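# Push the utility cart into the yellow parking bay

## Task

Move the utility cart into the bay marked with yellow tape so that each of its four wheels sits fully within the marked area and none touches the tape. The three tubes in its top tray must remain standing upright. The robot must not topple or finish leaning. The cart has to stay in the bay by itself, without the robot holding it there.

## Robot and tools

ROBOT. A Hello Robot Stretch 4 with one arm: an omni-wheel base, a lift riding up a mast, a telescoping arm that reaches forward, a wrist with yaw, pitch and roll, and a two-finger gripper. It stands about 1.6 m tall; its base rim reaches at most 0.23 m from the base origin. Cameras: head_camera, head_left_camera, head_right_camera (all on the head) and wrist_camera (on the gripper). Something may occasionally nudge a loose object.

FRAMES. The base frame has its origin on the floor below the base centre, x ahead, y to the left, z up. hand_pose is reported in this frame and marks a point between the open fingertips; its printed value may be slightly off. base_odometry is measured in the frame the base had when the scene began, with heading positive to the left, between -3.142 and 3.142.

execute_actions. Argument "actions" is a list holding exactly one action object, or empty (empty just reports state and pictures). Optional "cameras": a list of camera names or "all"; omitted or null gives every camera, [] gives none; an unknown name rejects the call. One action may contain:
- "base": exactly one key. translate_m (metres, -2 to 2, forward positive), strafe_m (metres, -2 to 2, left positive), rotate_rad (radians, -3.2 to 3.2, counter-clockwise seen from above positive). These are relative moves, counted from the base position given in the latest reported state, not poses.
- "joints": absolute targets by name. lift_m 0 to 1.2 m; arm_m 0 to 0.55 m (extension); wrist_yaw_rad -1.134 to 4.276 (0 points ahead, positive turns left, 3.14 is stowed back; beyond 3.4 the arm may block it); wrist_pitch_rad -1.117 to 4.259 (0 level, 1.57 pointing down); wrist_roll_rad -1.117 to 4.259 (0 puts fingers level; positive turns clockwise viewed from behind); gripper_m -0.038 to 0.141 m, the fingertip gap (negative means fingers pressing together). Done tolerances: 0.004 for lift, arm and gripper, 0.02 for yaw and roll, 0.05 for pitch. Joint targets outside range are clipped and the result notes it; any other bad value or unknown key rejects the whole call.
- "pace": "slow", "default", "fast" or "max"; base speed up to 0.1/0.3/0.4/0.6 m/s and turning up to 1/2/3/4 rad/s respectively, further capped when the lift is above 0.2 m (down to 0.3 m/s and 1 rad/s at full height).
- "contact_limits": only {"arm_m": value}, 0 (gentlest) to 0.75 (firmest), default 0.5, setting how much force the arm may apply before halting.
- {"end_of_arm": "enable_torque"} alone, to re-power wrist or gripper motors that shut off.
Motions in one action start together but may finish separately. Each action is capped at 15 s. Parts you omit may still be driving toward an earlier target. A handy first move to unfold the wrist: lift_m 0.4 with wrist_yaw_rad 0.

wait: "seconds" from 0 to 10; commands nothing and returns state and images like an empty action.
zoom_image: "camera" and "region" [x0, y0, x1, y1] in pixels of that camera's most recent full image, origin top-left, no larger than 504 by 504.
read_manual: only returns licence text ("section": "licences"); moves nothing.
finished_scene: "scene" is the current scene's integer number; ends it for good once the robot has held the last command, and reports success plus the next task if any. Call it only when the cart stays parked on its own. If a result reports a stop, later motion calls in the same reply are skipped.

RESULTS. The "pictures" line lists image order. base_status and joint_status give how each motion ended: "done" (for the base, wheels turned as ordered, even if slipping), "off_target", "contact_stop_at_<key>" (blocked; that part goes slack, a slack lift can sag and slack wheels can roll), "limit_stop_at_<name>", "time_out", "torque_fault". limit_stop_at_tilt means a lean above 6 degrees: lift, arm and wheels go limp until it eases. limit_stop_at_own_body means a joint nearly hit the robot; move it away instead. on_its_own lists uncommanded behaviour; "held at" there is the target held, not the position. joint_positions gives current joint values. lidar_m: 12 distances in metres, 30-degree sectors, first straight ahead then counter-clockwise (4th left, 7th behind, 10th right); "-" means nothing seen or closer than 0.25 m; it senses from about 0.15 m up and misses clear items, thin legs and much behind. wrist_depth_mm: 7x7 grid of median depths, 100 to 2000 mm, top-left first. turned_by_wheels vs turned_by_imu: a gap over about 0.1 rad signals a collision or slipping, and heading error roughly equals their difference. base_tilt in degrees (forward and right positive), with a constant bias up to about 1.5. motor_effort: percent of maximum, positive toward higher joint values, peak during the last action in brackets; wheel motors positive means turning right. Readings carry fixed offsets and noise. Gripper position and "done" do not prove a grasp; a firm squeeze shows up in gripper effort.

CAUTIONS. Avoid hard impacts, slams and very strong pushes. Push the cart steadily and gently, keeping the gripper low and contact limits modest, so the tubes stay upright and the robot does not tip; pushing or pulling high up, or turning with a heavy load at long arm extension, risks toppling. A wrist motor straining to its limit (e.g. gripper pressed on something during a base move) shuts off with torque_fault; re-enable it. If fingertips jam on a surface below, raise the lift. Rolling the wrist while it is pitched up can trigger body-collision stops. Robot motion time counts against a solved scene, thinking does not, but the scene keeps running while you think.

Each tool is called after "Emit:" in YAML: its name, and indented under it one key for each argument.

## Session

Emit:
execute_actions:
  actions: []
  cameras: ["head_camera","head_left_camera","head_right_camera"]

Scene clock: 0.00 s.
base_odometry: x=+0.000 y=+0.000 heading=+0.000 (m, m, rad; odometry frame)
turned_by_wheels: +0.000 (rad since the last result)
turned_by_imu: +0.000 (rad since the last result)
base_tilt: forward=+0.7 right=-0.2 (deg)
lidar_m: 1.04 2.03 1.71 1.77 0.84 0.61 0.61 0.69 0.99 1.92 2.08 0.92
base_status: not commanded
joint_positions: lift_m=+0.215 arm_m=+0.002 wrist_yaw_rad=+3.232 wrist_pitch_rad=+0.016 wrist_roll_rad=+0.006 gripper_m=+0.057
joint_status: not commanded
motor_effort: lift_m=+18 arm_m=+0 wrist_yaw_rad=+1 wrist_pitch_rad=-6 wrist_roll_rad=-1 gripper_m=+1 wheel_0=+0 wheel_1=+0 wheel_2=+0 (%)
hand_pose: x=-0.1225 y=+0.0611 z=+0.3881 quat_wxyz=(-0.045, -0.008, +0.003, +0.999) (m; base frame)
wrist_depth_mm: - - 137 1537 1499 1397 1366 / - - 135 809 904 917 904 / - - 136 254 1499 1430 1397 / - 128 141 1576 1499 1464 1397 / 189 1229 1661 1618 1499 1464 1430 / 193 1182 1098 1205 1098 1060 1281 / 193 242 904 107 917 831 878
pictures: head_camera, head_left_camera, head_right_camera
Images, in order (width x height): head_camera 420x560, head_left_camera 420x672, head_right_camera 420x672.

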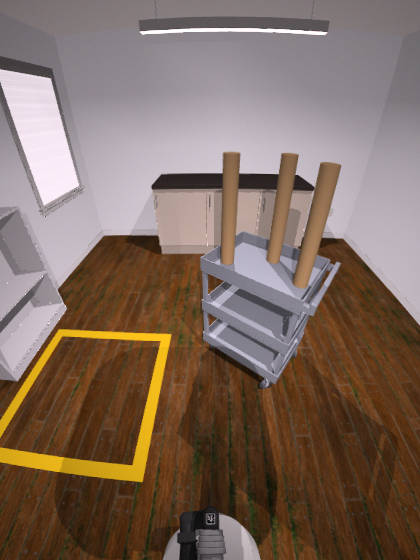

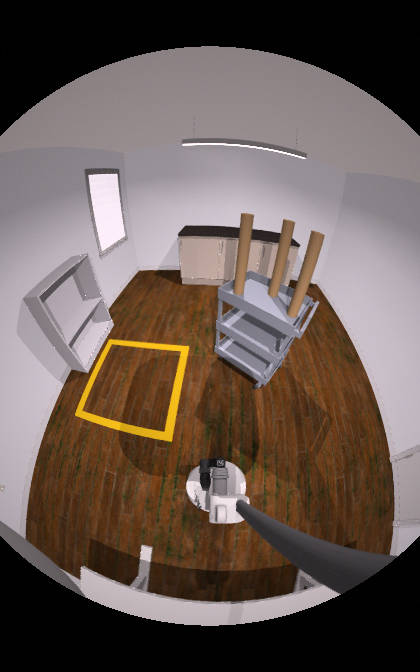

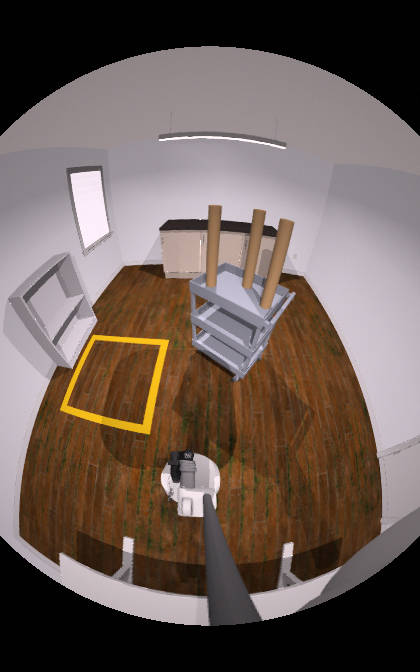

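Emit:
execute_actions:
  actions:
    - {"base":{"strafe_m":-1.1}}
  cameras: []

Emit:
execute_actions:
  actions:
    - {"base":{"translate_m":1.75}}
  cameras: []

Emit:
execute_actions:
  actions:
    - {"base":{"rotate_rad":2.47}}
  cameras: ["head_camera"]

Scene clock: 17.50 s.
base_odometry: x=+0.000 y=-1.100 heading=+0.000 (m, m, rad; odometry frame)
turned_by_wheels: +0.000 (rad since the last result)
turned_by_imu: +0.002 (rad since the last result)
base_tilt: forward=+0.6 right=-0.2 (deg)
lidar_m: 2.61 1.01 2.71 2.88 0.94 0.74 0.95 1.11 0.84 0.83 0.88 1.33
base_status: done
joint_positions: lift_m=+0.215 arm_m=+0.002 wrist_yaw_rad=+3.232 wrist_pitch_rad=+0.016 wrist_roll_rad=+0.006 gripper_m=+0.057
joint_status: not commanded
motor_effort: lift_m=+18(18) arm_m=+0(0) wrist_yaw_rad=+1(1) wrist_pitch_rad=-6(6) wrist_roll_rad=+0(1) gripper_m=-5(4) wheel_0=+2(10) wheel_1=-2(13) wheel_2=+0(2) (%)
hand_pose: x=-0.1225 y=+0.0611 z=+0.3881 quat_wxyz=(-0.045, -0.008, +0.003, +0.999) (m; base frame)
wrist_depth_mm: - - 136 1576 1537 1499 1397 / - - 135 1576 1537 904 904 / - - 136 254 1576 1464 1464 / - 128 141 1618 1576 1499 1430 / 189 1366 1708 1618 1537 1499 1464 / 193 1205 1078 1205 1078 1205 1308 / 193 243 891 108 904 809 904
pictures: none
No camera images: the call's "cameras" was empty. Leave "cameras" out to get every camera's image.

Scene clock: 24.83 s.
base_odometry: x=+1.750 y=-1.099 heading=+0.000 (m, m, rad; odometry frame)
turned_by_wheels: +0.000 (rad since the last result)
turned_by_imu: +0.000 (rad since the last result)
base_tilt: forward=+0.6 right=-0.3 (deg)
lidar_m: 0.86 0.92 1.28 0.80 0.66 0.63 3.27 1.31 0.96 0.93 1.00 1.43
base_status: done
joint_positions: lift_m=+0.215 arm_m=+0.002 wrist_yaw_rad=+3.232 wrist_pitch_rad=+0.016 wrist_roll_rad=+0.006 gripper_m=+0.057
joint_status: not commanded
motor_effort: lift_m=+18(18) arm_m=+0(0) wrist_yaw_rad=+0(0) wrist_pitch_rad=-6(6) wrist_roll_rad=-1(2) gripper_m=-8(1) wheel_0=+3(8) wheel_1=+2(8) wheel_2=+0(7) (%)
hand_pose: x=-0.1225 y=+0.0611 z=+0.3881 quat_wxyz=(-0.045, -0.008, +0.003, +0.999) (m; base frame)
wrist_depth_mm: - - 137 - - - 707 / - - 135 - - - 904 / - - 136 255 - - 585 / - 128 141 - - - 904 / 189 1499 - - - - 1708 / 194 1182 1098 1205 1098 1281 788 / 193 242 891 108 891 798 591
pictures: none
No camera images: the call's "cameras" was empty. Leave "cameras" out to get every camera's image.

Scene clock: 27.37 s.
base_odometry: x=+1.750 y=-1.099 heading=+2.470 (m, m, rad; odometry frame)
turned_by_wheels: +2.470 (rad since the last result)
turned_by_imu: +2.518 (rad since the last result)
base_tilt: forward=+0.5 right=-0.1 (deg)
lidar_m: 0.64 2.45 1.49 1.01 0.92 0.97 1.26 0.86 0.88 1.15 2.49 0.67
base_status: done
joint_positions: lift_m=+0.215 arm_m=+0.002 wrist_yaw_rad=+3.232 wrist_pitch_rad=+0.016 wrist_roll_rad=+0.006 gripper_m=+0.057
joint_status: not commanded
motor_effort: lift_m=+18(18) arm_m=+0(0) wrist_yaw_rad=+1(1) wrist_pitch_rad=-7(6) wrist_roll_rad=-2(1) gripper_m=+1(3) wheel_0=-1(7) wheel_1=-2(8) wheel_2=-1(8) (%)
hand_pose: x=-0.1225 y=+0.0611 z=+0.3881 quat_wxyz=(-0.045, -0.008, +0.003, +0.999) (m; base frame)
wrist_depth_mm: - - 136 1708 1366 1060 866 / - - 135 1756 1430 1042 866 / - - 136 256 1464 1078 866 / - 128 141 1808 1430 1078 866 / 189 931 1576 1756 1366 1060 878 / 193 991 1098 1205 1118 1025 878 / 194 242 904 108 891 842 842
pictures: head_camera
Images, in order (width x height): head_camera 420x560.

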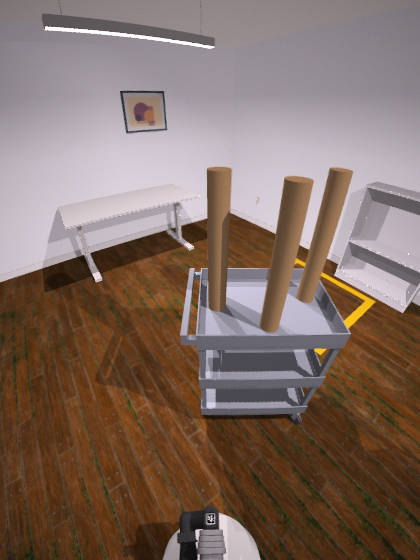

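Emit:
execute_actions:
  actions:
    - {"base":{"strafe_m":-0.3}}
  cameras: []

Emit:
execute_actions:
  actions:
    - {"base":{"translate_m":0.33}}
  cameras: []

Emit:
execute_actions:
  actions:
    - {"base":{"translate_m":1.05},"pace":"slow"}
  cameras: ["head_camera"]

Scene clock: 36.00 s.
base_odometry: x=+1.937 y=-0.864 heading=+2.470 (m, m, rad; odometry frame)
turned_by_wheels: +0.000 (rad since the last result)
turned_by_imu: +0.001 (rad since the last result)
base_tilt: forward=+0.7 right=-0.1 (deg)
lidar_m: 0.62 0.67 1.85 1.26 1.17 1.22 0.73 0.69 0.71 0.91 2.27 0.67
base_status: done
joint_positions: lift_m=+0.215 arm_m=+0.002 wrist_yaw_rad=+3.232 wrist_pitch_rad=+0.016 wrist_roll_rad=+0.006 gripper_m=+0.057
joint_status: not commanded
motor_effort: lift_m=+18(18) arm_m=+0(0) wrist_yaw_rad=+1(1) wrist_pitch_rad=-7(7) wrist_roll_rad=-2(1) gripper_m=-6(1) wheel_0=+2(9) wheel_1=-1(10) wheel_2=-1(1) (%)
hand_pose: x=-0.1225 y=+0.0611 z=+0.3881 quat_wxyz=(-0.045, -0.008, +0.003, +0.999) (m; base frame)
wrist_depth_mm: - - 136 1661 1708 1366 1078 / - - 135 1618 1756 1366 1078 / - - 136 254 1708 1336 1098 / - 128 141 1708 1756 1336 1078 / 189 768 842 1661 1708 1336 1118 / 193 788 831 1182 1118 1229 1098 / 193 242 904 107 917 831 891
pictures: none
No camera images: the call's "cameras" was empty. Leave "cameras" out to get every camera's image.

Scene clock: 38.57 s.
base_odometry: x=+1.678 y=-0.659 heading=+2.471 (m, m, rad; odometry frame)
turned_by_wheels: +0.000 (rad since the last result)
turned_by_imu: +0.000 (rad since the last result)
base_tilt: forward=+0.6 right=-0.2 (deg)
lidar_m: 0.30 0.31 0.46 1.47 1.37 1.41 1.03 0.94 0.97 1.26 2.02 0.32
base_status: done
joint_positions: lift_m=+0.215 arm_m=+0.002 wrist_yaw_rad=+3.232 wrist_pitch_rad=+0.016 wrist_roll_rad=+0.006 gripper_m=+0.057
joint_status: not commanded
motor_effort: lift_m=+18(18) arm_m=+0(0) wrist_yaw_rad=+1(1) wrist_pitch_rad=-6(6) wrist_roll_rad=-2(2) gripper_m=-4(2) wheel_0=+1(7) wheel_1=+2(9) wheel_2=+2(11) (%)
hand_pose: x=-0.1225 y=+0.0611 z=+0.3881 quat_wxyz=(-0.045, -0.008, +0.003, +0.999) (m; base frame)
wrist_depth_mm: - - 136 1921 - 1537 1255 / - - 135 1921 - 1576 1281 / - - 136 254 - 1537 1281 / - 128 141 1921 - 1576 1281 / 189 991 1118 1863 1921 1537 1255 / 193 1078 1118 1229 1098 1281 1182 / 194 242 904 108 904 842 904
pictures: none
No camera images: the call's "cameras" was empty. Leave "cameras" out to get every camera's image.

action 0: "base": translate_m = 1.05 would last too long for one action: at the pace "slow" translate_m can be at most 0.766 in either direction: name a faster pace, or command the rest in another action

Emit:
execute_actions:
  actions:
    - {"base":{"translate_m":0.75},"pace":"slow"}
  cameras: ["head_camera"]

Scene clock: 49.47 s.
base_odometry: x=+1.091 y=-0.193 heading=+2.471 (m, m, rad; odometry frame)
turned_by_wheels: +0.000 (rad since the last result)
turned_by_imu: +0.002 (rad since the last result)
base_tilt: forward=+0.6 right=-0.2 (deg)
lidar_m: 0.25 0.25 0.25 0.30 1.80 1.85 1.70 1.55 1.61 2.05 1.60 0.27
base_status: done
joint_positions: lift_m=+0.215 arm_m=+0.002 wrist_yaw_rad=+3.232 wrist_pitch_rad=+0.016 wrist_roll_rad=+0.006 gripper_m=+0.057
joint_status: not commanded
motor_effort: lift_m=+18(18) arm_m=+0(0) wrist_yaw_rad=+0(1) wrist_pitch_rad=-6(6) wrist_roll_rad=-2(2) gripper_m=-1(2) wheel_0=+3(7) wheel_1=+5(6) wheel_2=-4(10) (%)
hand_pose: x=-0.1225 y=+0.0611 z=+0.3881 quat_wxyz=(-0.045, -0.008, +0.003, +0.999) (m; base frame)
wrist_depth_mm: - - 136 - - - 1618 / - - 135 - - - 1618 / - - 136 254 - - 1661 / - 128 141 - - - 1661 / 189 1618 1756 - - 1983 1661 / 193 1205 1118 1205 1098 1308 1281 / 194 242 904 108 891 842 891
pictures: head_camera
Images, in order (width x height): head_camera 420x560.

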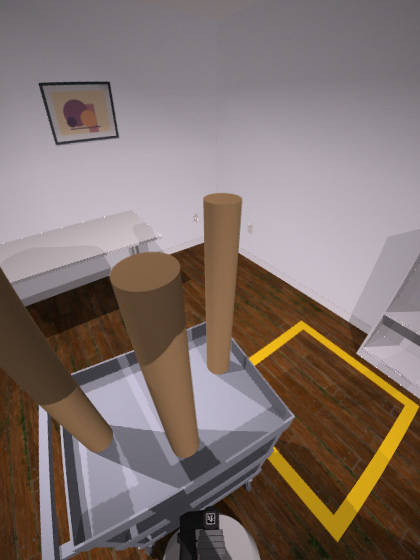

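Emit:
execute_actions:
  actions:
    - {"base":{"translate_m":-0.3}}
  cameras: []

Emit:
execute_actions:
  actions:
    - {"base":{"strafe_m":0.95}}
  cameras: []

Emit:
execute_actions:
  actions:
    - {"base":{"translate_m":0.45}}
  cameras: []

Emit:
execute_actions:
  actions:
    - {"base":{"rotate_rad":-1.05}}
  cameras: ["head_camera"]

Scene clock: 59.43 s.
base_odometry: x=+1.326 y=-0.380 heading=+2.470 (m, m, rad; odometry frame)
turned_by_wheels: +0.000 (rad since the last result)
turned_by_imu: +0.002 (rad since the last result)
base_tilt: forward=+0.5 right=-0.2 (deg)
lidar_m: 0.46 0.45 1.99 1.74 1.62 1.66 1.45 1.32 1.34 2.24 1.79 0.61
base_status: done
joint_positions: lift_m=+0.215 arm_m=+0.002 wrist_yaw_rad=+3.232 wrist_pitch_rad=+0.016 wrist_roll_rad=+0.006 gripper_m=+0.057
joint_status: not commanded
motor_effort: lift_m=+18(18) arm_m=+0(0) wrist_yaw_rad=+1(1) wrist_pitch_rad=-7(6) wrist_roll_rad=-1(2) gripper_m=-2(0) wheel_0=-2(8) wheel_1=-3(4) wheel_2=-1(9) (%)
hand_pose: x=-0.1225 y=+0.0611 z=+0.3881 quat_wxyz=(-0.045, -0.008, +0.003, +0.999) (m; base frame)
wrist_depth_mm: - - 136 - - 1808 1464 / - - 135 - - 1863 1499 / - - 136 254 - 1808 1499 / - 128 141 - - 1863 1537 / 189 1336 1499 - - 1808 1499 / 194 1182 1098 1205 1098 1281 1281 / 194 242 904 107 904 831 891
pictures: none
No camera images: the call's "cameras" was empty. Leave "cameras" out to get every camera's image.

Scene clock: 63.93 s.
base_odometry: x=+0.735 y=-1.124 heading=+2.470 (m, m, rad; odometry frame)
turned_by_wheels: +0.000 (rad since the last result)
turned_by_imu: +0.001 (rad since the last result)
base_tilt: forward=+0.5 right=-0.2 (deg)
lidar_m: 1.54 1.45 1.29 0.90 0.85 0.86 1.12 1.88 1.90 2.45 0.68 0.74
base_status: done
joint_positions: lift_m=+0.215 arm_m=+0.002 wrist_yaw_rad=+3.232 wrist_pitch_rad=+0.016 wrist_roll_rad=+0.006 gripper_m=+0.057
joint_status: not commanded
motor_effort: lift_m=+18(18) arm_m=+0(0) wrist_yaw_rad=+1(0) wrist_pitch_rad=-6(6) wrist_roll_rad=-2(1) gripper_m=-1(4) wheel_0=-1(10) wheel_1=+2(10) wheel_2=+0(4) (%)
hand_pose: x=-0.1225 y=+0.0611 z=+0.3881 quat_wxyz=(-0.045, -0.008, +0.003, +0.999) (m; base frame)
wrist_depth_mm: - - 137 1863 1229 946 778 / - - 135 1618 1255 946 788 / - - 136 255 1281 960 778 / - 128 141 1618 1281 976 788 / 189 1756 - 1708 1229 960 798 / 193 1205 1118 1205 1098 931 788 / 193 242 891 108 891 854 788
pictures: none
No camera images: the call's "cameras" was empty. Leave "cameras" out to get every camera's image.

Scene clock: 66.90 s.
base_odometry: x=+0.382 y=-0.844 heading=+2.471 (m, m, rad; odometry frame)
turned_by_wheels: +0.001 (rad since the last result)
turned_by_imu: +0.001 (rad since the last result)
base_tilt: forward=+0.6 right=-0.2 (deg)
lidar_m: 1.13 1.06 1.67 1.19 1.10 1.13 1.46 2.24 2.31 0.48 0.47 1.65
base_status: done
joint_positions: lift_m=+0.215 arm_m=+0.002 wrist_yaw_rad=+3.232 wrist_pitch_rad=+0.016 wrist_roll_rad=+0.006 gripper_m=+0.057
joint_status: not commanded
motor_effort: lift_m=+18(17) arm_m=+0(0) wrist_yaw_rad=+0(0) wrist_pitch_rad=-7(7) wrist_roll_rad=-1(2) gripper_m=-6(1) wheel_0=+3(7) wheel_1=+4(7) wheel_2=+2(14) (%)
hand_pose: x=-0.1225 y=+0.0611 z=+0.3881 quat_wxyz=(-0.045, -0.008, +0.003, +0.999) (m; base frame)
wrist_depth_mm: - - 137 - 1661 1229 1025 / - - 135 - 1661 1229 1008 / - - 137 255 1661 1229 1008 / - 128 141 - 1661 1255 1025 / 189 1808 - - 1576 1281 1008 / 194 1205 1118 1182 1098 1160 1025 / 194 243 904 108 904 842 878
pictures: none
No camera images: the call's "cameras" was empty. Leave "cameras" out to get every camera's image.

Scene clock: 68.63 s.
base_odometry: x=+0.382 y=-0.844 heading=+1.422 (m, m, rad; odometry frame)
turned_by_wheels: -1.049 (rad since the last result)
turned_by_imu: -1.069 (rad since the last result)
base_tilt: forward=+0.5 right=-0.1 (deg)
lidar_m: 0.47 1.63 1.14 1.06 1.72 1.18 1.10 1.11 1.43 2.24 2.29 0.51
base_status: done
joint_positions: lift_m=+0.215 arm_m=+0.002 wrist_yaw_rad=+3.232 wrist_pitch_rad=+0.016 wrist_roll_rad=+0.006 gripper_m=+0.057
joint_status: not commanded
motor_effort: lift_m=+18(18) arm_m=+0(0) wrist_yaw_rad=+0(1) wrist_pitch_rad=-6(6) wrist_roll_rad=-2(1) gripper_m=+0(4) wheel_0=+3(6) wheel_1=+4(10) wheel_2=+2(5) (%)
hand_pose: x=-0.1225 y=+0.0611 z=+0.3881 quat_wxyz=(-0.045, -0.008, +0.003, +0.999) (m; base frame)
wrist_depth_mm: - - 136 1229 1205 1182 1138 / - - 135 1205 1229 1205 1160 / - - 136 256 1229 1205 1182 / - 128 141 1205 1205 1182 1182 / 189 1255 1255 1281 1229 1182 1182 / 194 1182 1118 1182 1118 1205 1160 / 193 242 904 108 904 842 891
pictures: head_camera
Images, in order (width x height): head_camera 420x560.

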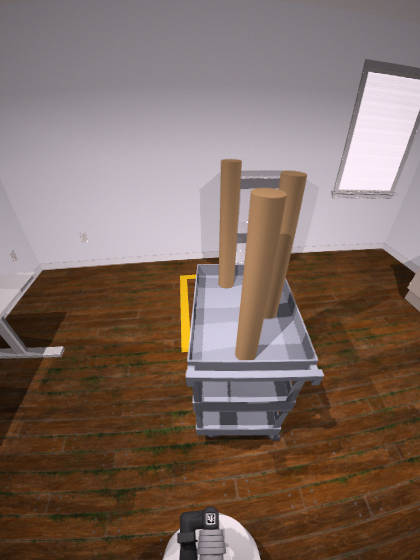

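Emit:
execute_actions:
  actions:
    - {"base":{"strafe_m":-0.16}}
  cameras: []

Emit:
execute_actions:
  actions:
    - {"base":{"translate_m":0.22}}
  cameras: []

Emit:
execute_actions:
  actions:
    - {"base":{"translate_m":0.76},"pace":"slow"}
  cameras: []

Emit:
execute_actions:
  actions:
    - {"base":{"translate_m":-0.8}}
  cameras: ["head_camera"]

Scene clock: 76.97 s.
base_odometry: x=+0.541 y=-0.868 heading=+1.422 (m, m, rad; odometry frame)
turned_by_wheels: +0.000 (rad since the last result)
turned_by_imu: +0.001 (rad since the last result)
base_tilt: forward=+0.6 right=-0.2 (deg)
lidar_m: 0.46 0.47 1.29 1.22 1.68 1.17 1.07 1.11 1.43 2.07 2.12 0.47
base_status: done
joint_positions: lift_m=+0.215 arm_m=+0.002 wrist_yaw_rad=+3.232 wrist_pitch_rad=+0.016 wrist_roll_rad=+0.006 gripper_m=+0.057
joint_status: not commanded
motor_effort: lift_m=+18(18) arm_m=+0(0) wrist_yaw_rad=+1(1) wrist_pitch_rad=-7(6) wrist_roll_rad=-2(1) gripper_m=+0(2) wheel_0=+1(12) wheel_1=-3(15) wheel_2=+2(1) (%)
hand_pose: x=-0.1225 y=+0.0611 z=+0.3881 quat_wxyz=(-0.045, -0.008, +0.003, +0.999) (m; base frame)
wrist_depth_mm: - - 136 1205 1229 1182 1138 / - - 135 1205 1229 1182 1160 / - - 136 255 1205 1205 1160 / - 128 141 1205 1229 1205 1160 / 189 1255 1229 1255 1205 1205 1182 / 193 1182 1098 1160 1098 1182 1182 / 193 242 904 107 891 831 891
pictures: none
No camera images: the call's "cameras" was empty. Leave "cameras" out to get every camera's image.

Scene clock: 79.13 s.
base_odometry: x=+0.573 y=-0.650 heading=+1.422 (m, m, rad; odometry frame)
turned_by_wheels: +0.001 (rad since the last result)
turned_by_imu: +0.001 (rad since the last result)
base_tilt: forward=+0.5 right=-0.3 (deg)
lidar_m: 0.25 0.25 1.30 1.22 1.28 1.40 1.30 1.34 1.75 2.06 2.11 0.27
base_status: done
joint_positions: lift_m=+0.215 arm_m=+0.002 wrist_yaw_rad=+3.232 wrist_pitch_rad=+0.016 wrist_roll_rad=+0.006 gripper_m=+0.057
joint_status: not commanded
motor_effort: lift_m=+18(18) arm_m=+0(0) wrist_yaw_rad=+2(1) wrist_pitch_rad=-6(6) wrist_roll_rad=-1(2) gripper_m=-2(3) wheel_0=+3(7) wheel_1=+4(9) wheel_2=+1(11) (%)
hand_pose: x=-0.1225 y=+0.0611 z=+0.3881 quat_wxyz=(-0.045, -0.008, +0.003, +0.999) (m; base frame)
wrist_depth_mm: - - 136 1430 1397 1366 1366 / - - 135 1397 1430 1430 1366 / - - 137 255 1397 1366 1366 / - 128 141 1430 1430 1366 1366 / 189 1499 1499 1430 1464 1430 1430 / 194 1205 1118 1205 1098 1281 1308 / 193 242 917 107 891 842 891
pictures: none
No camera images: the call's "cameras" was empty. Leave "cameras" out to get every camera's image.

Scene clock: 88.00 s.
base_odometry: x=+0.685 y=+0.101 heading=+1.423 (m, m, rad; odometry frame)
turned_by_wheels: +0.001 (rad since the last result)
turned_by_imu: +0.002 (rad since the last result)
base_tilt: forward=+0.5 right=-0.3 (deg)
lidar_m: 0.25 0.25 0.25 0.25 1.30 2.19 2.08 2.09 2.15 1.96 2.02 0.25
base_status: done
joint_positions: lift_m=+0.215 arm_m=+0.002 wrist_yaw_rad=+3.232 wrist_pitch_rad=+0.016 wrist_roll_rad=+0.006 gripper_m=+0.057
joint_status: not commanded
motor_effort: lift_m=+18(18) arm_m=+0(0) wrist_yaw_rad=+1(1) wrist_pitch_rad=-6(7) wrist_roll_rad=-1(1) gripper_m=+2(4) wheel_0=+4(9) wheel_1=+5(7) wheel_2=-3(11) (%)
hand_pose: x=-0.1225 y=+0.0611 z=+0.3881 quat_wxyz=(-0.045, -0.008, +0.003, +0.999) (m; base frame)
wrist_depth_mm: - - 137 - - - - / - - 136 - - - - / - - 136 255 - - - / - 128 141 - - - - / 189 1756 - - - - - / 193 1229 1118 1182 1098 1308 1281 / 194 242 904 107 904 842 891
pictures: none
No camera images: the call's "cameras" was empty. Leave "cameras" out to get every camera's image.

Scene clock: 92.17 s.
base_odometry: x=+0.567 y=-0.690 heading=+1.422 (m, m, rad; odometry frame)
turned_by_wheels: -0.001 (rad since the last result)
turned_by_imu: +0.002 (rad since the last result)
base_tilt: forward=+0.6 right=-0.2 (deg)
lidar_m: 0.86 0.87 1.32 1.23 1.27 1.37 1.24 1.29 1.69 2.07 2.10 2.30
base_status: done
joint_positions: lift_m=+0.215 arm_m=+0.002 wrist_yaw_rad=+3.232 wrist_pitch_rad=+0.016 wrist_roll_rad=+0.006 gripper_m=+0.057
joint_status: not commanded
motor_effort: lift_m=+18(18) arm_m=+0(0) wrist_yaw_rad=+0(0) wrist_pitch_rad=-7(7) wrist_roll_rad=+0(3) gripper_m=-2(3) wheel_0=-3(6) wheel_1=-4(8) wheel_2=-1(6) (%)
hand_pose: x=-0.1225 y=+0.0611 z=+0.3881 quat_wxyz=(-0.045, -0.008, +0.003, +0.999) (m; base frame)
wrist_depth_mm: - - 136 1397 1366 1308 1336 / - - 135 1397 1366 1336 1308 / - - 136 255 1366 1366 1336 / - 128 141 1430 1336 1336 1336 / 189 1464 1430 1430 1366 1366 1366 / 193 1182 1118 1182 1118 1281 1281 / 193 243 891 108 891 831 891
pictures: head_camera
Images, in order (width x height): head_camera 420x560.

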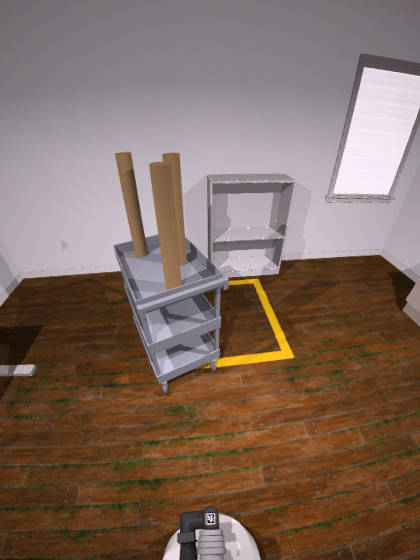

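Emit:
execute_actions:
  actions:
    - {"base":{"strafe_m":0.8}}
  cameras: []

Emit:
execute_actions:
  actions:
    - {"base":{"translate_m":1.05}}
  cameras: []

Emit:
execute_actions:
  actions:
    - {"base":{"rotate_rad":-1.12}}
  cameras: ["head_camera"]

Scene clock: 104.90 s.
base_odometry: x=-0.224 y=-0.572 heading=+1.422 (m, m, rad; odometry frame)
turned_by_wheels: +0.000 (rad since the last result)
turned_by_imu: +0.002 (rad since the last result)
base_tilt: forward=+0.6 right=-0.1 (deg)
lidar_m: 1.22 0.69 0.46 0.42 0.45 1.41 1.32 1.37 1.77 2.87 2.92 0.93
base_status: done
joint_positions: lift_m=+0.215 arm_m=+0.002 wrist_yaw_rad=+3.232 wrist_pitch_rad=+0.016 wrist_roll_rad=+0.006 gripper_m=+0.057
joint_status: not commanded
motor_effort: lift_m=+18(18) arm_m=+0(0) wrist_yaw_rad=+1(0) wrist_pitch_rad=-7(6) wrist_roll_rad=-1(1) gripper_m=-4(1) wheel_0=-2(10) wheel_1=+1(11) wheel_2=+0(0) (%)
hand_pose: x=-0.1225 y=+0.0611 z=+0.3881 quat_wxyz=(-0.045, -0.008, +0.003, +0.999) (m; base frame)
wrist_depth_mm: - - 137 1430 1397 1430 1366 / - - 135 1430 1397 1464 1397 / - - 136 254 1464 1397 1397 / - 128 141 1430 1430 1430 1464 / 189 1464 1537 1464 1464 1464 1430 / 193 1205 1118 1182 1138 1308 1308 / 193 243 904 108 891 842 904
pictures: none
No camera images: the call's "cameras" was empty. Leave "cameras" out to get every camera's image.

Scene clock: 109.90 s.
base_odometry: x=-0.069 y=+0.467 heading=+1.423 (m, m, rad; odometry frame)
turned_by_wheels: +0.000 (rad since the last result)
turned_by_imu: +0.000 (rad since the last result)
base_tilt: forward=+0.7 right=-0.2 (deg)
lidar_m: 1.32 1.36 1.43 0.50 0.51 0.68 2.37 2.43 0.42 0.31 0.31 0.35
base_status: done
joint_positions: lift_m=+0.215 arm_m=+0.002 wrist_yaw_rad=+3.232 wrist_pitch_rad=+0.016 wrist_roll_rad=+0.006 gripper_m=+0.057
joint_status: not commanded
motor_effort: lift_m=+18(18) arm_m=+0(0) wrist_yaw_rad=+1(1) wrist_pitch_rad=-6(7) wrist_roll_rad=-1(2) gripper_m=-3(3) wheel_0=+2(5) wheel_1=+4(6) wheel_2=+0(12) (%)
hand_pose: x=-0.1225 y=+0.0611 z=+0.3881 quat_wxyz=(-0.045, -0.008, +0.003, +0.999) (m; base frame)
wrist_depth_mm: - - 137 - - - 1863 / - - 135 - - - 891 / - - 136 255 - - 1336 / - 128 141 - - - 1499 / 189 1808 - - - - 1499 / 193 1182 1118 1205 1118 1281 1281 / 193 243 891 108 904 842 904
pictures: none
No camera images: the call's "cameras" was empty. Leave "cameras" out to get every camera's image.

Scene clock: 111.67 s.
base_odometry: x=-0.069 y=+0.467 heading=+0.303 (m, m, rad; odometry frame)
turned_by_wheels: -1.120 (rad since the last result)
turned_by_imu: -1.141 (rad since the last result)
base_tilt: forward=+0.6 right=-0.2 (deg)
lidar_m: 0.33 0.34 1.33 1.35 1.50 0.51 0.52 0.63 1.33 2.41 0.51 0.35
base_status: done
joint_positions: lift_m=+0.215 arm_m=+0.002 wrist_yaw_rad=+3.232 wrist_pitch_rad=+0.016 wrist_roll_rad=+0.006 gripper_m=+0.057
joint_status: not commanded
motor_effort: lift_m=+18(18) arm_m=+0(0) wrist_yaw_rad=+1(1) wrist_pitch_rad=-7(7) wrist_roll_rad=-1(1) gripper_m=-10(0) wheel_0=+2(9) wheel_1=+2(8) wheel_2=-1(11) (%)
hand_pose: x=-0.1225 y=+0.0611 z=+0.3881 quat_wxyz=(-0.045, -0.008, +0.003, +0.999) (m; base frame)
wrist_depth_mm: - - 137 1499 621 574 1160 / - - 135 820 866 878 1182 / - - 136 256 1430 1229 1160 / - 128 141 1576 1430 1255 1160 / 189 1464 1808 1618 1430 1255 1182 / 193 1229 1118 1205 1098 1182 1160 / 194 242 904 108 891 798 891
pictures: head_camera
Images, in order (width x height): head_camera 420x560.

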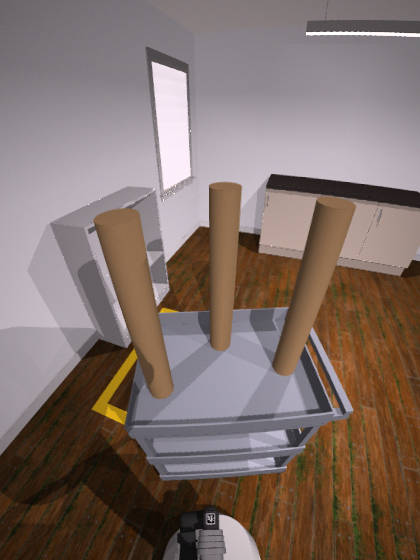

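Emit:
execute_actions:
  actions:
    - {"base":{"translate_m":0.62},"pace":"slow"}
  cameras: []

Emit:
execute_actions:
  actions:
    - {"base":{"translate_m":-0.62}}
  cameras: ["head_camera"]

Emit:
execute_actions:
  actions:
    - {"base":{"strafe_m":-1.2}}
  cameras: ["head_camera","head_left_camera"]

Scene clock: 130.77 s.
base_odometry: x=+0.522 y=+0.652 heading=+0.304 (m, m, rad; odometry frame)
turned_by_wheels: +0.000 (rad since the last result)
turned_by_imu: +0.002 (rad since the last result)
base_tilt: forward=+0.6 right=-0.2 (deg)
lidar_m: 0.25 0.25 0.26 1.13 1.38 1.12 1.11 1.36 2.59 2.64 0.33 0.25
base_status: done
joint_positions: lift_m=+0.215 arm_m=+0.002 wrist_yaw_rad=+3.232 wrist_pitch_rad=+0.016 wrist_roll_rad=+0.006 gripper_m=+0.057
joint_status: not commanded
motor_effort: lift_m=+18(18) arm_m=+0(0) wrist_yaw_rad=+1(1) wrist_pitch_rad=-6(7) wrist_roll_rad=-1(2) gripper_m=+1(5) wheel_0=+5(8) wheel_1=+4(9) wheel_2=-2(11) (%)
hand_pose: x=-0.1225 y=+0.0611 z=+0.3881 quat_wxyz=(-0.045, -0.008, +0.003, +0.999) (m; base frame)
wrist_depth_mm: - - 137 - 1983 1808 1618 / - - 135 - 1921 1808 1618 / - - 136 254 1499 1756 1618 / - 128 141 - - 1808 1661 / 189 1808 - - 1983 1808 1661 / 193 1205 1098 1205 1078 1281 1281 / 193 242 904 108 904 842 891
pictures: none
No camera images: the call's "cameras" was empty. Leave "cameras" out to get every camera's image.

Scene clock: 134.33 s.
base_odometry: x=-0.070 y=+0.467 heading=+0.303 (m, m, rad; odometry frame)
turned_by_wheels: -0.001 (rad since the last result)
turned_by_imu: +0.002 (rad since the last result)
base_tilt: forward=+0.6 right=-0.1 (deg)
lidar_m: 0.80 0.82 1.33 1.36 1.48 0.49 0.50 0.64 1.33 2.41 2.92 0.88
base_status: done
joint_positions: lift_m=+0.215 arm_m=+0.002 wrist_yaw_rad=+3.232 wrist_pitch_rad=+0.016 wrist_roll_rad=+0.006 gripper_m=+0.057
joint_status: not commanded
motor_effort: lift_m=+18(18) arm_m=+0(0) wrist_yaw_rad=+1(1) wrist_pitch_rad=-6(7) wrist_roll_rad=-1(2) gripper_m=-3(5) wheel_0=-3(7) wheel_1=-2(7) wheel_2=-1(10) (%)
hand_pose: x=-0.1225 y=+0.0611 z=+0.3881 quat_wxyz=(-0.045, -0.008, +0.003, +0.999) (m; base frame)
wrist_depth_mm: - - 136 1576 615 574 1160 / - - 135 820 878 854 1160 / - - 136 255 1397 1229 1160 / - 128 141 1537 1430 1255 1182 / 189 1499 1808 1661 1430 1229 1205 / 193 1182 1098 1205 1118 1182 1160 / 194 242 891 108 878 798 904
pictures: head_camera
Images, in order (width x height): head_camera 420x560.

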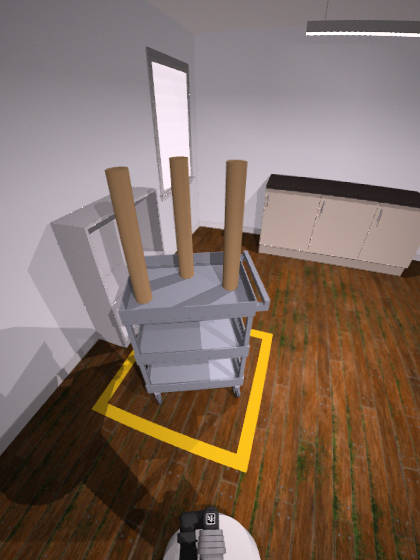

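Scene clock: 139.67 s.
base_odometry: x=+0.288 y=-0.678 heading=+0.303 (m, m, rad; odometry frame)
turned_by_wheels: +0.000 (rad since the last result)
turned_by_imu: +0.001 (rad since the last result)
base_tilt: forward=+0.6 right=-0.2 (deg)
lidar_m: 2.34 1.32 1.23 2.47 1.06 0.93 0.96 1.36 1.26 1.26 1.58 2.35
base_status: done
joint_positions: lift_m=+0.215 arm_m=+0.002 wrist_yaw_rad=+3.232 wrist_pitch_rad=+0.016 wrist_roll_rad=+0.006 gripper_m=+0.057
joint_status: not commanded
motor_effort: lift_m=+18(18) arm_m=+0(0) wrist_yaw_rad=+0(1) wrist_pitch_rad=-6(7) wrist_roll_rad=-2(2) gripper_m=-3(2) wheel_0=+1(9) wheel_1=+0(13) wheel_2=-1(2) (%)
hand_pose: x=-0.1225 y=+0.0611 z=+0.3881 quat_wxyz=(-0.045, -0.008, +0.003, +0.999) (m; base frame)
wrist_depth_mm: - - 136 - 1808 1661 1499 / - - 135 1921 1756 1160 1025 / - - 136 255 1863 1576 1499 / - 128 141 - 1808 1661 1499 / 189 1537 1921 - 1808 1661 1537 / 193 1205 1098 1182 1042 1308 1281 / 193 242 904 108 904 842 878
pictures: head_camera, head_left_camera
Images, in order (width x height): head_camera 420x560, head_left_camera 420x672.

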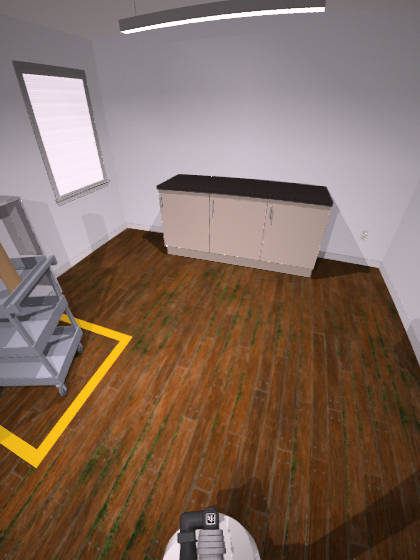

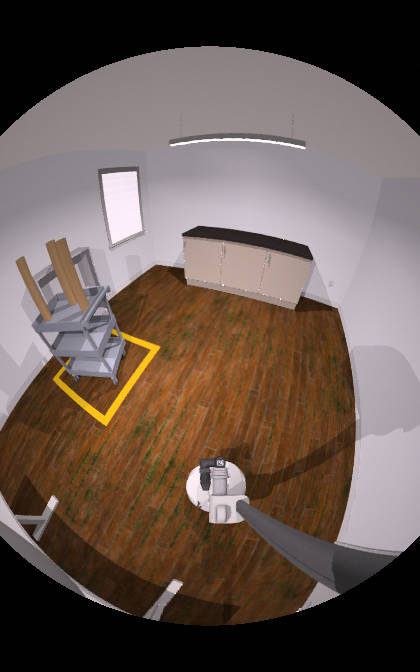

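Emit:
execute_actions:
  actions:
    - {"base":{"translate_m":1.6}}
  cameras: []

Emit:
execute_actions:
  actions:
    - {"base":{"rotate_rad":1.9}}
  cameras: ["head_camera"]

Scene clock: 150.27 s.
base_odometry: x=+1.815 y=-0.200 heading=+0.304 (m, m, rad; odometry frame)
turned_by_wheels: +0.000 (rad since the last result)
turned_by_imu: +0.000 (rad since the last result)
base_tilt: forward=+0.6 right=-0.2 (deg)
lidar_m: 0.83 1.02 1.91 1.26 0.98 2.44 3.21 2.01 1.81 1.83 0.97 0.84
base_status: done
joint_positions: lift_m=+0.215 arm_m=+0.002 wrist_yaw_rad=+3.232 wrist_pitch_rad=+0.016 wrist_roll_rad=+0.006 gripper_m=+0.057
joint_status: not commanded
motor_effort: lift_m=+18(18) arm_m=+0(0) wrist_yaw_rad=+0(1) wrist_pitch_rad=-7(6) wrist_roll_rad=-1(2) gripper_m=-4(2) wheel_0=+2(6) wheel_1=+1(8) wheel_2=+1(9) (%)
hand_pose: x=-0.1225 y=+0.0611 z=+0.3881 quat_wxyz=(-0.045, -0.008, +0.003, +0.999) (m; base frame)
wrist_depth_mm: - - 137 - - - - / - - 135 - - - - / - - 136 254 - - - / - 128 141 - - - - / 189 1756 - - - - - / 193 1205 1098 1182 1118 1308 1308 / 193 241 904 107 917 831 917
pictures: none
No camera images: the call's "cameras" was empty. Leave "cameras" out to get every camera's image.

Scene clock: 152.50 s.
base_odometry: x=+1.815 y=-0.200 heading=+2.203 (m, m, rad; odometry frame)
turned_by_wheels: +1.899 (rad since the last result)
turned_by_imu: +1.937 (rad since the last result)
base_tilt: forward=+0.5 right=-0.2 (deg)
lidar_m: 0.96 1.12 2.45 2.23 1.80 1.79 1.08 0.85 0.82 0.92 1.92 1.63
base_status: done
joint_positions: lift_m=+0.215 arm_m=+0.002 wrist_yaw_rad=+3.232 wrist_pitch_rad=+0.016 wrist_roll_rad=+0.006 gripper_m=+0.057
joint_status: not commanded
motor_effort: lift_m=+18(18) arm_m=+0(0) wrist_yaw_rad=+1(0) wrist_pitch_rad=-7(6) wrist_roll_rad=-1(1) gripper_m=-1(2) wheel_0=-4(6) wheel_1=-2(7) wheel_2=-2(11) (%)
hand_pose: x=-0.1225 y=+0.0611 z=+0.3881 quat_wxyz=(-0.045, -0.008, +0.003, +0.999) (m; base frame)
wrist_depth_mm: - - 136 - - 1708 1499 / - - 135 - - 1756 1537 / - - 136 254 - 1808 1537 / - 128 141 - - 1808 1537 / 189 946 1098 1808 - 1756 1537 / 193 1025 1118 1205 1118 1281 1281 / 193 242 904 108 904 854 904
pictures: head_camera
Images, in order (width x height): head_camera 420x560.

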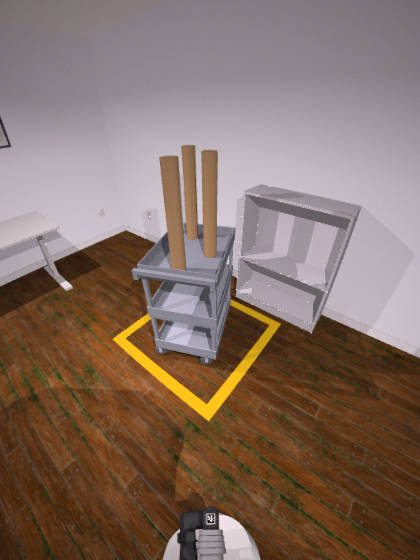

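Emit:
zoom_image:
  camera: "head_camera"
  region: [100, 260, 300, 420]

Region (100, 260, 300, 420) of head_camera's 420x560 image, scaled by 2.520, with more detail than that image has; it fills the top 403 rows of this view, and the rest is white.

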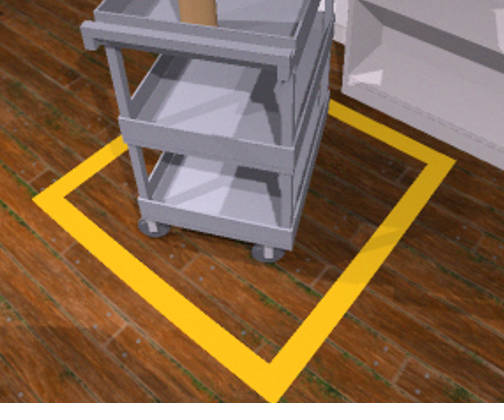

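Emit:
execute_actions:
  actions:
    - {"base":{"strafe_m":-0.5}}
  cameras: ["head_camera"]

Emit:
zoom_image:
  camera: "head_camera"
  region: [40, 260, 240, 420]

Scene clock: 161.57 s.
base_odometry: x=+2.219 y=+0.095 heading=+2.203 (m, m, rad; odometry frame)
turned_by_wheels: +0.000 (rad since the last result)
turned_by_imu: +0.001 (rad since the last result)
base_tilt: forward=+0.6 right=-0.2 (deg)
lidar_m: 1.42 1.09 2.82 2.63 2.15 1.16 0.59 0.42 0.42 0.49 1.53 1.41
base_status: done
joint_positions: lift_m=+0.215 arm_m=+0.002 wrist_yaw_rad=+3.232 wrist_pitch_rad=+0.016 wrist_roll_rad=+0.006 gripper_m=+0.057
joint_status: not commanded
motor_effort: lift_m=+18(17) arm_m=+0(0) wrist_yaw_rad=+1(1) wrist_pitch_rad=-7(6) wrist_roll_rad=-2(2) gripper_m=-2(4) wheel_0=+1(10) wheel_1=-1(12) wheel_2=-1(1) (%)
hand_pose: x=-0.1225 y=+0.0611 z=+0.3881 quat_wxyz=(-0.045, -0.008, +0.003, +0.999) (m; base frame)
wrist_depth_mm: - - 137 842 1138 - 1756 / - - 135 854 1118 - 1808 / - - 136 254 1098 - 1808 / - 128 141 854 1118 - 1756 / 189 564 676 866 1098 - 1808 / 194 585 654 866 1008 1281 1281 / 194 242 750 108 904 842 878
pictures: head_camera
Images, in order (width x height): head_camera 420x560.

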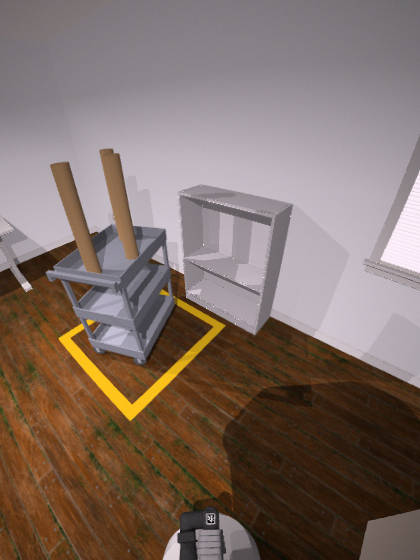

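Region (40, 260, 240, 420) of head_camera's 420x560 image, scaled by 2.520, with more detail than that image has; it fills the top 403 rows of this view, and the rest is white.

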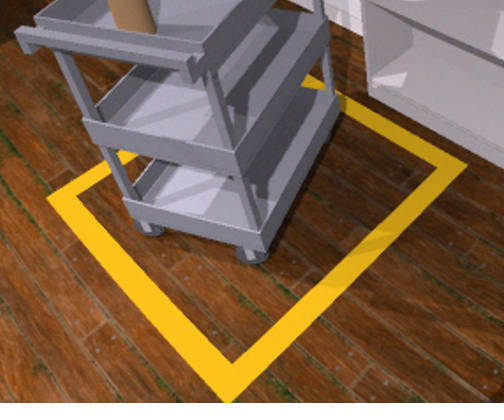

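Emit:
finished_scene:
  scene: 2

The scene is finished: the task was done.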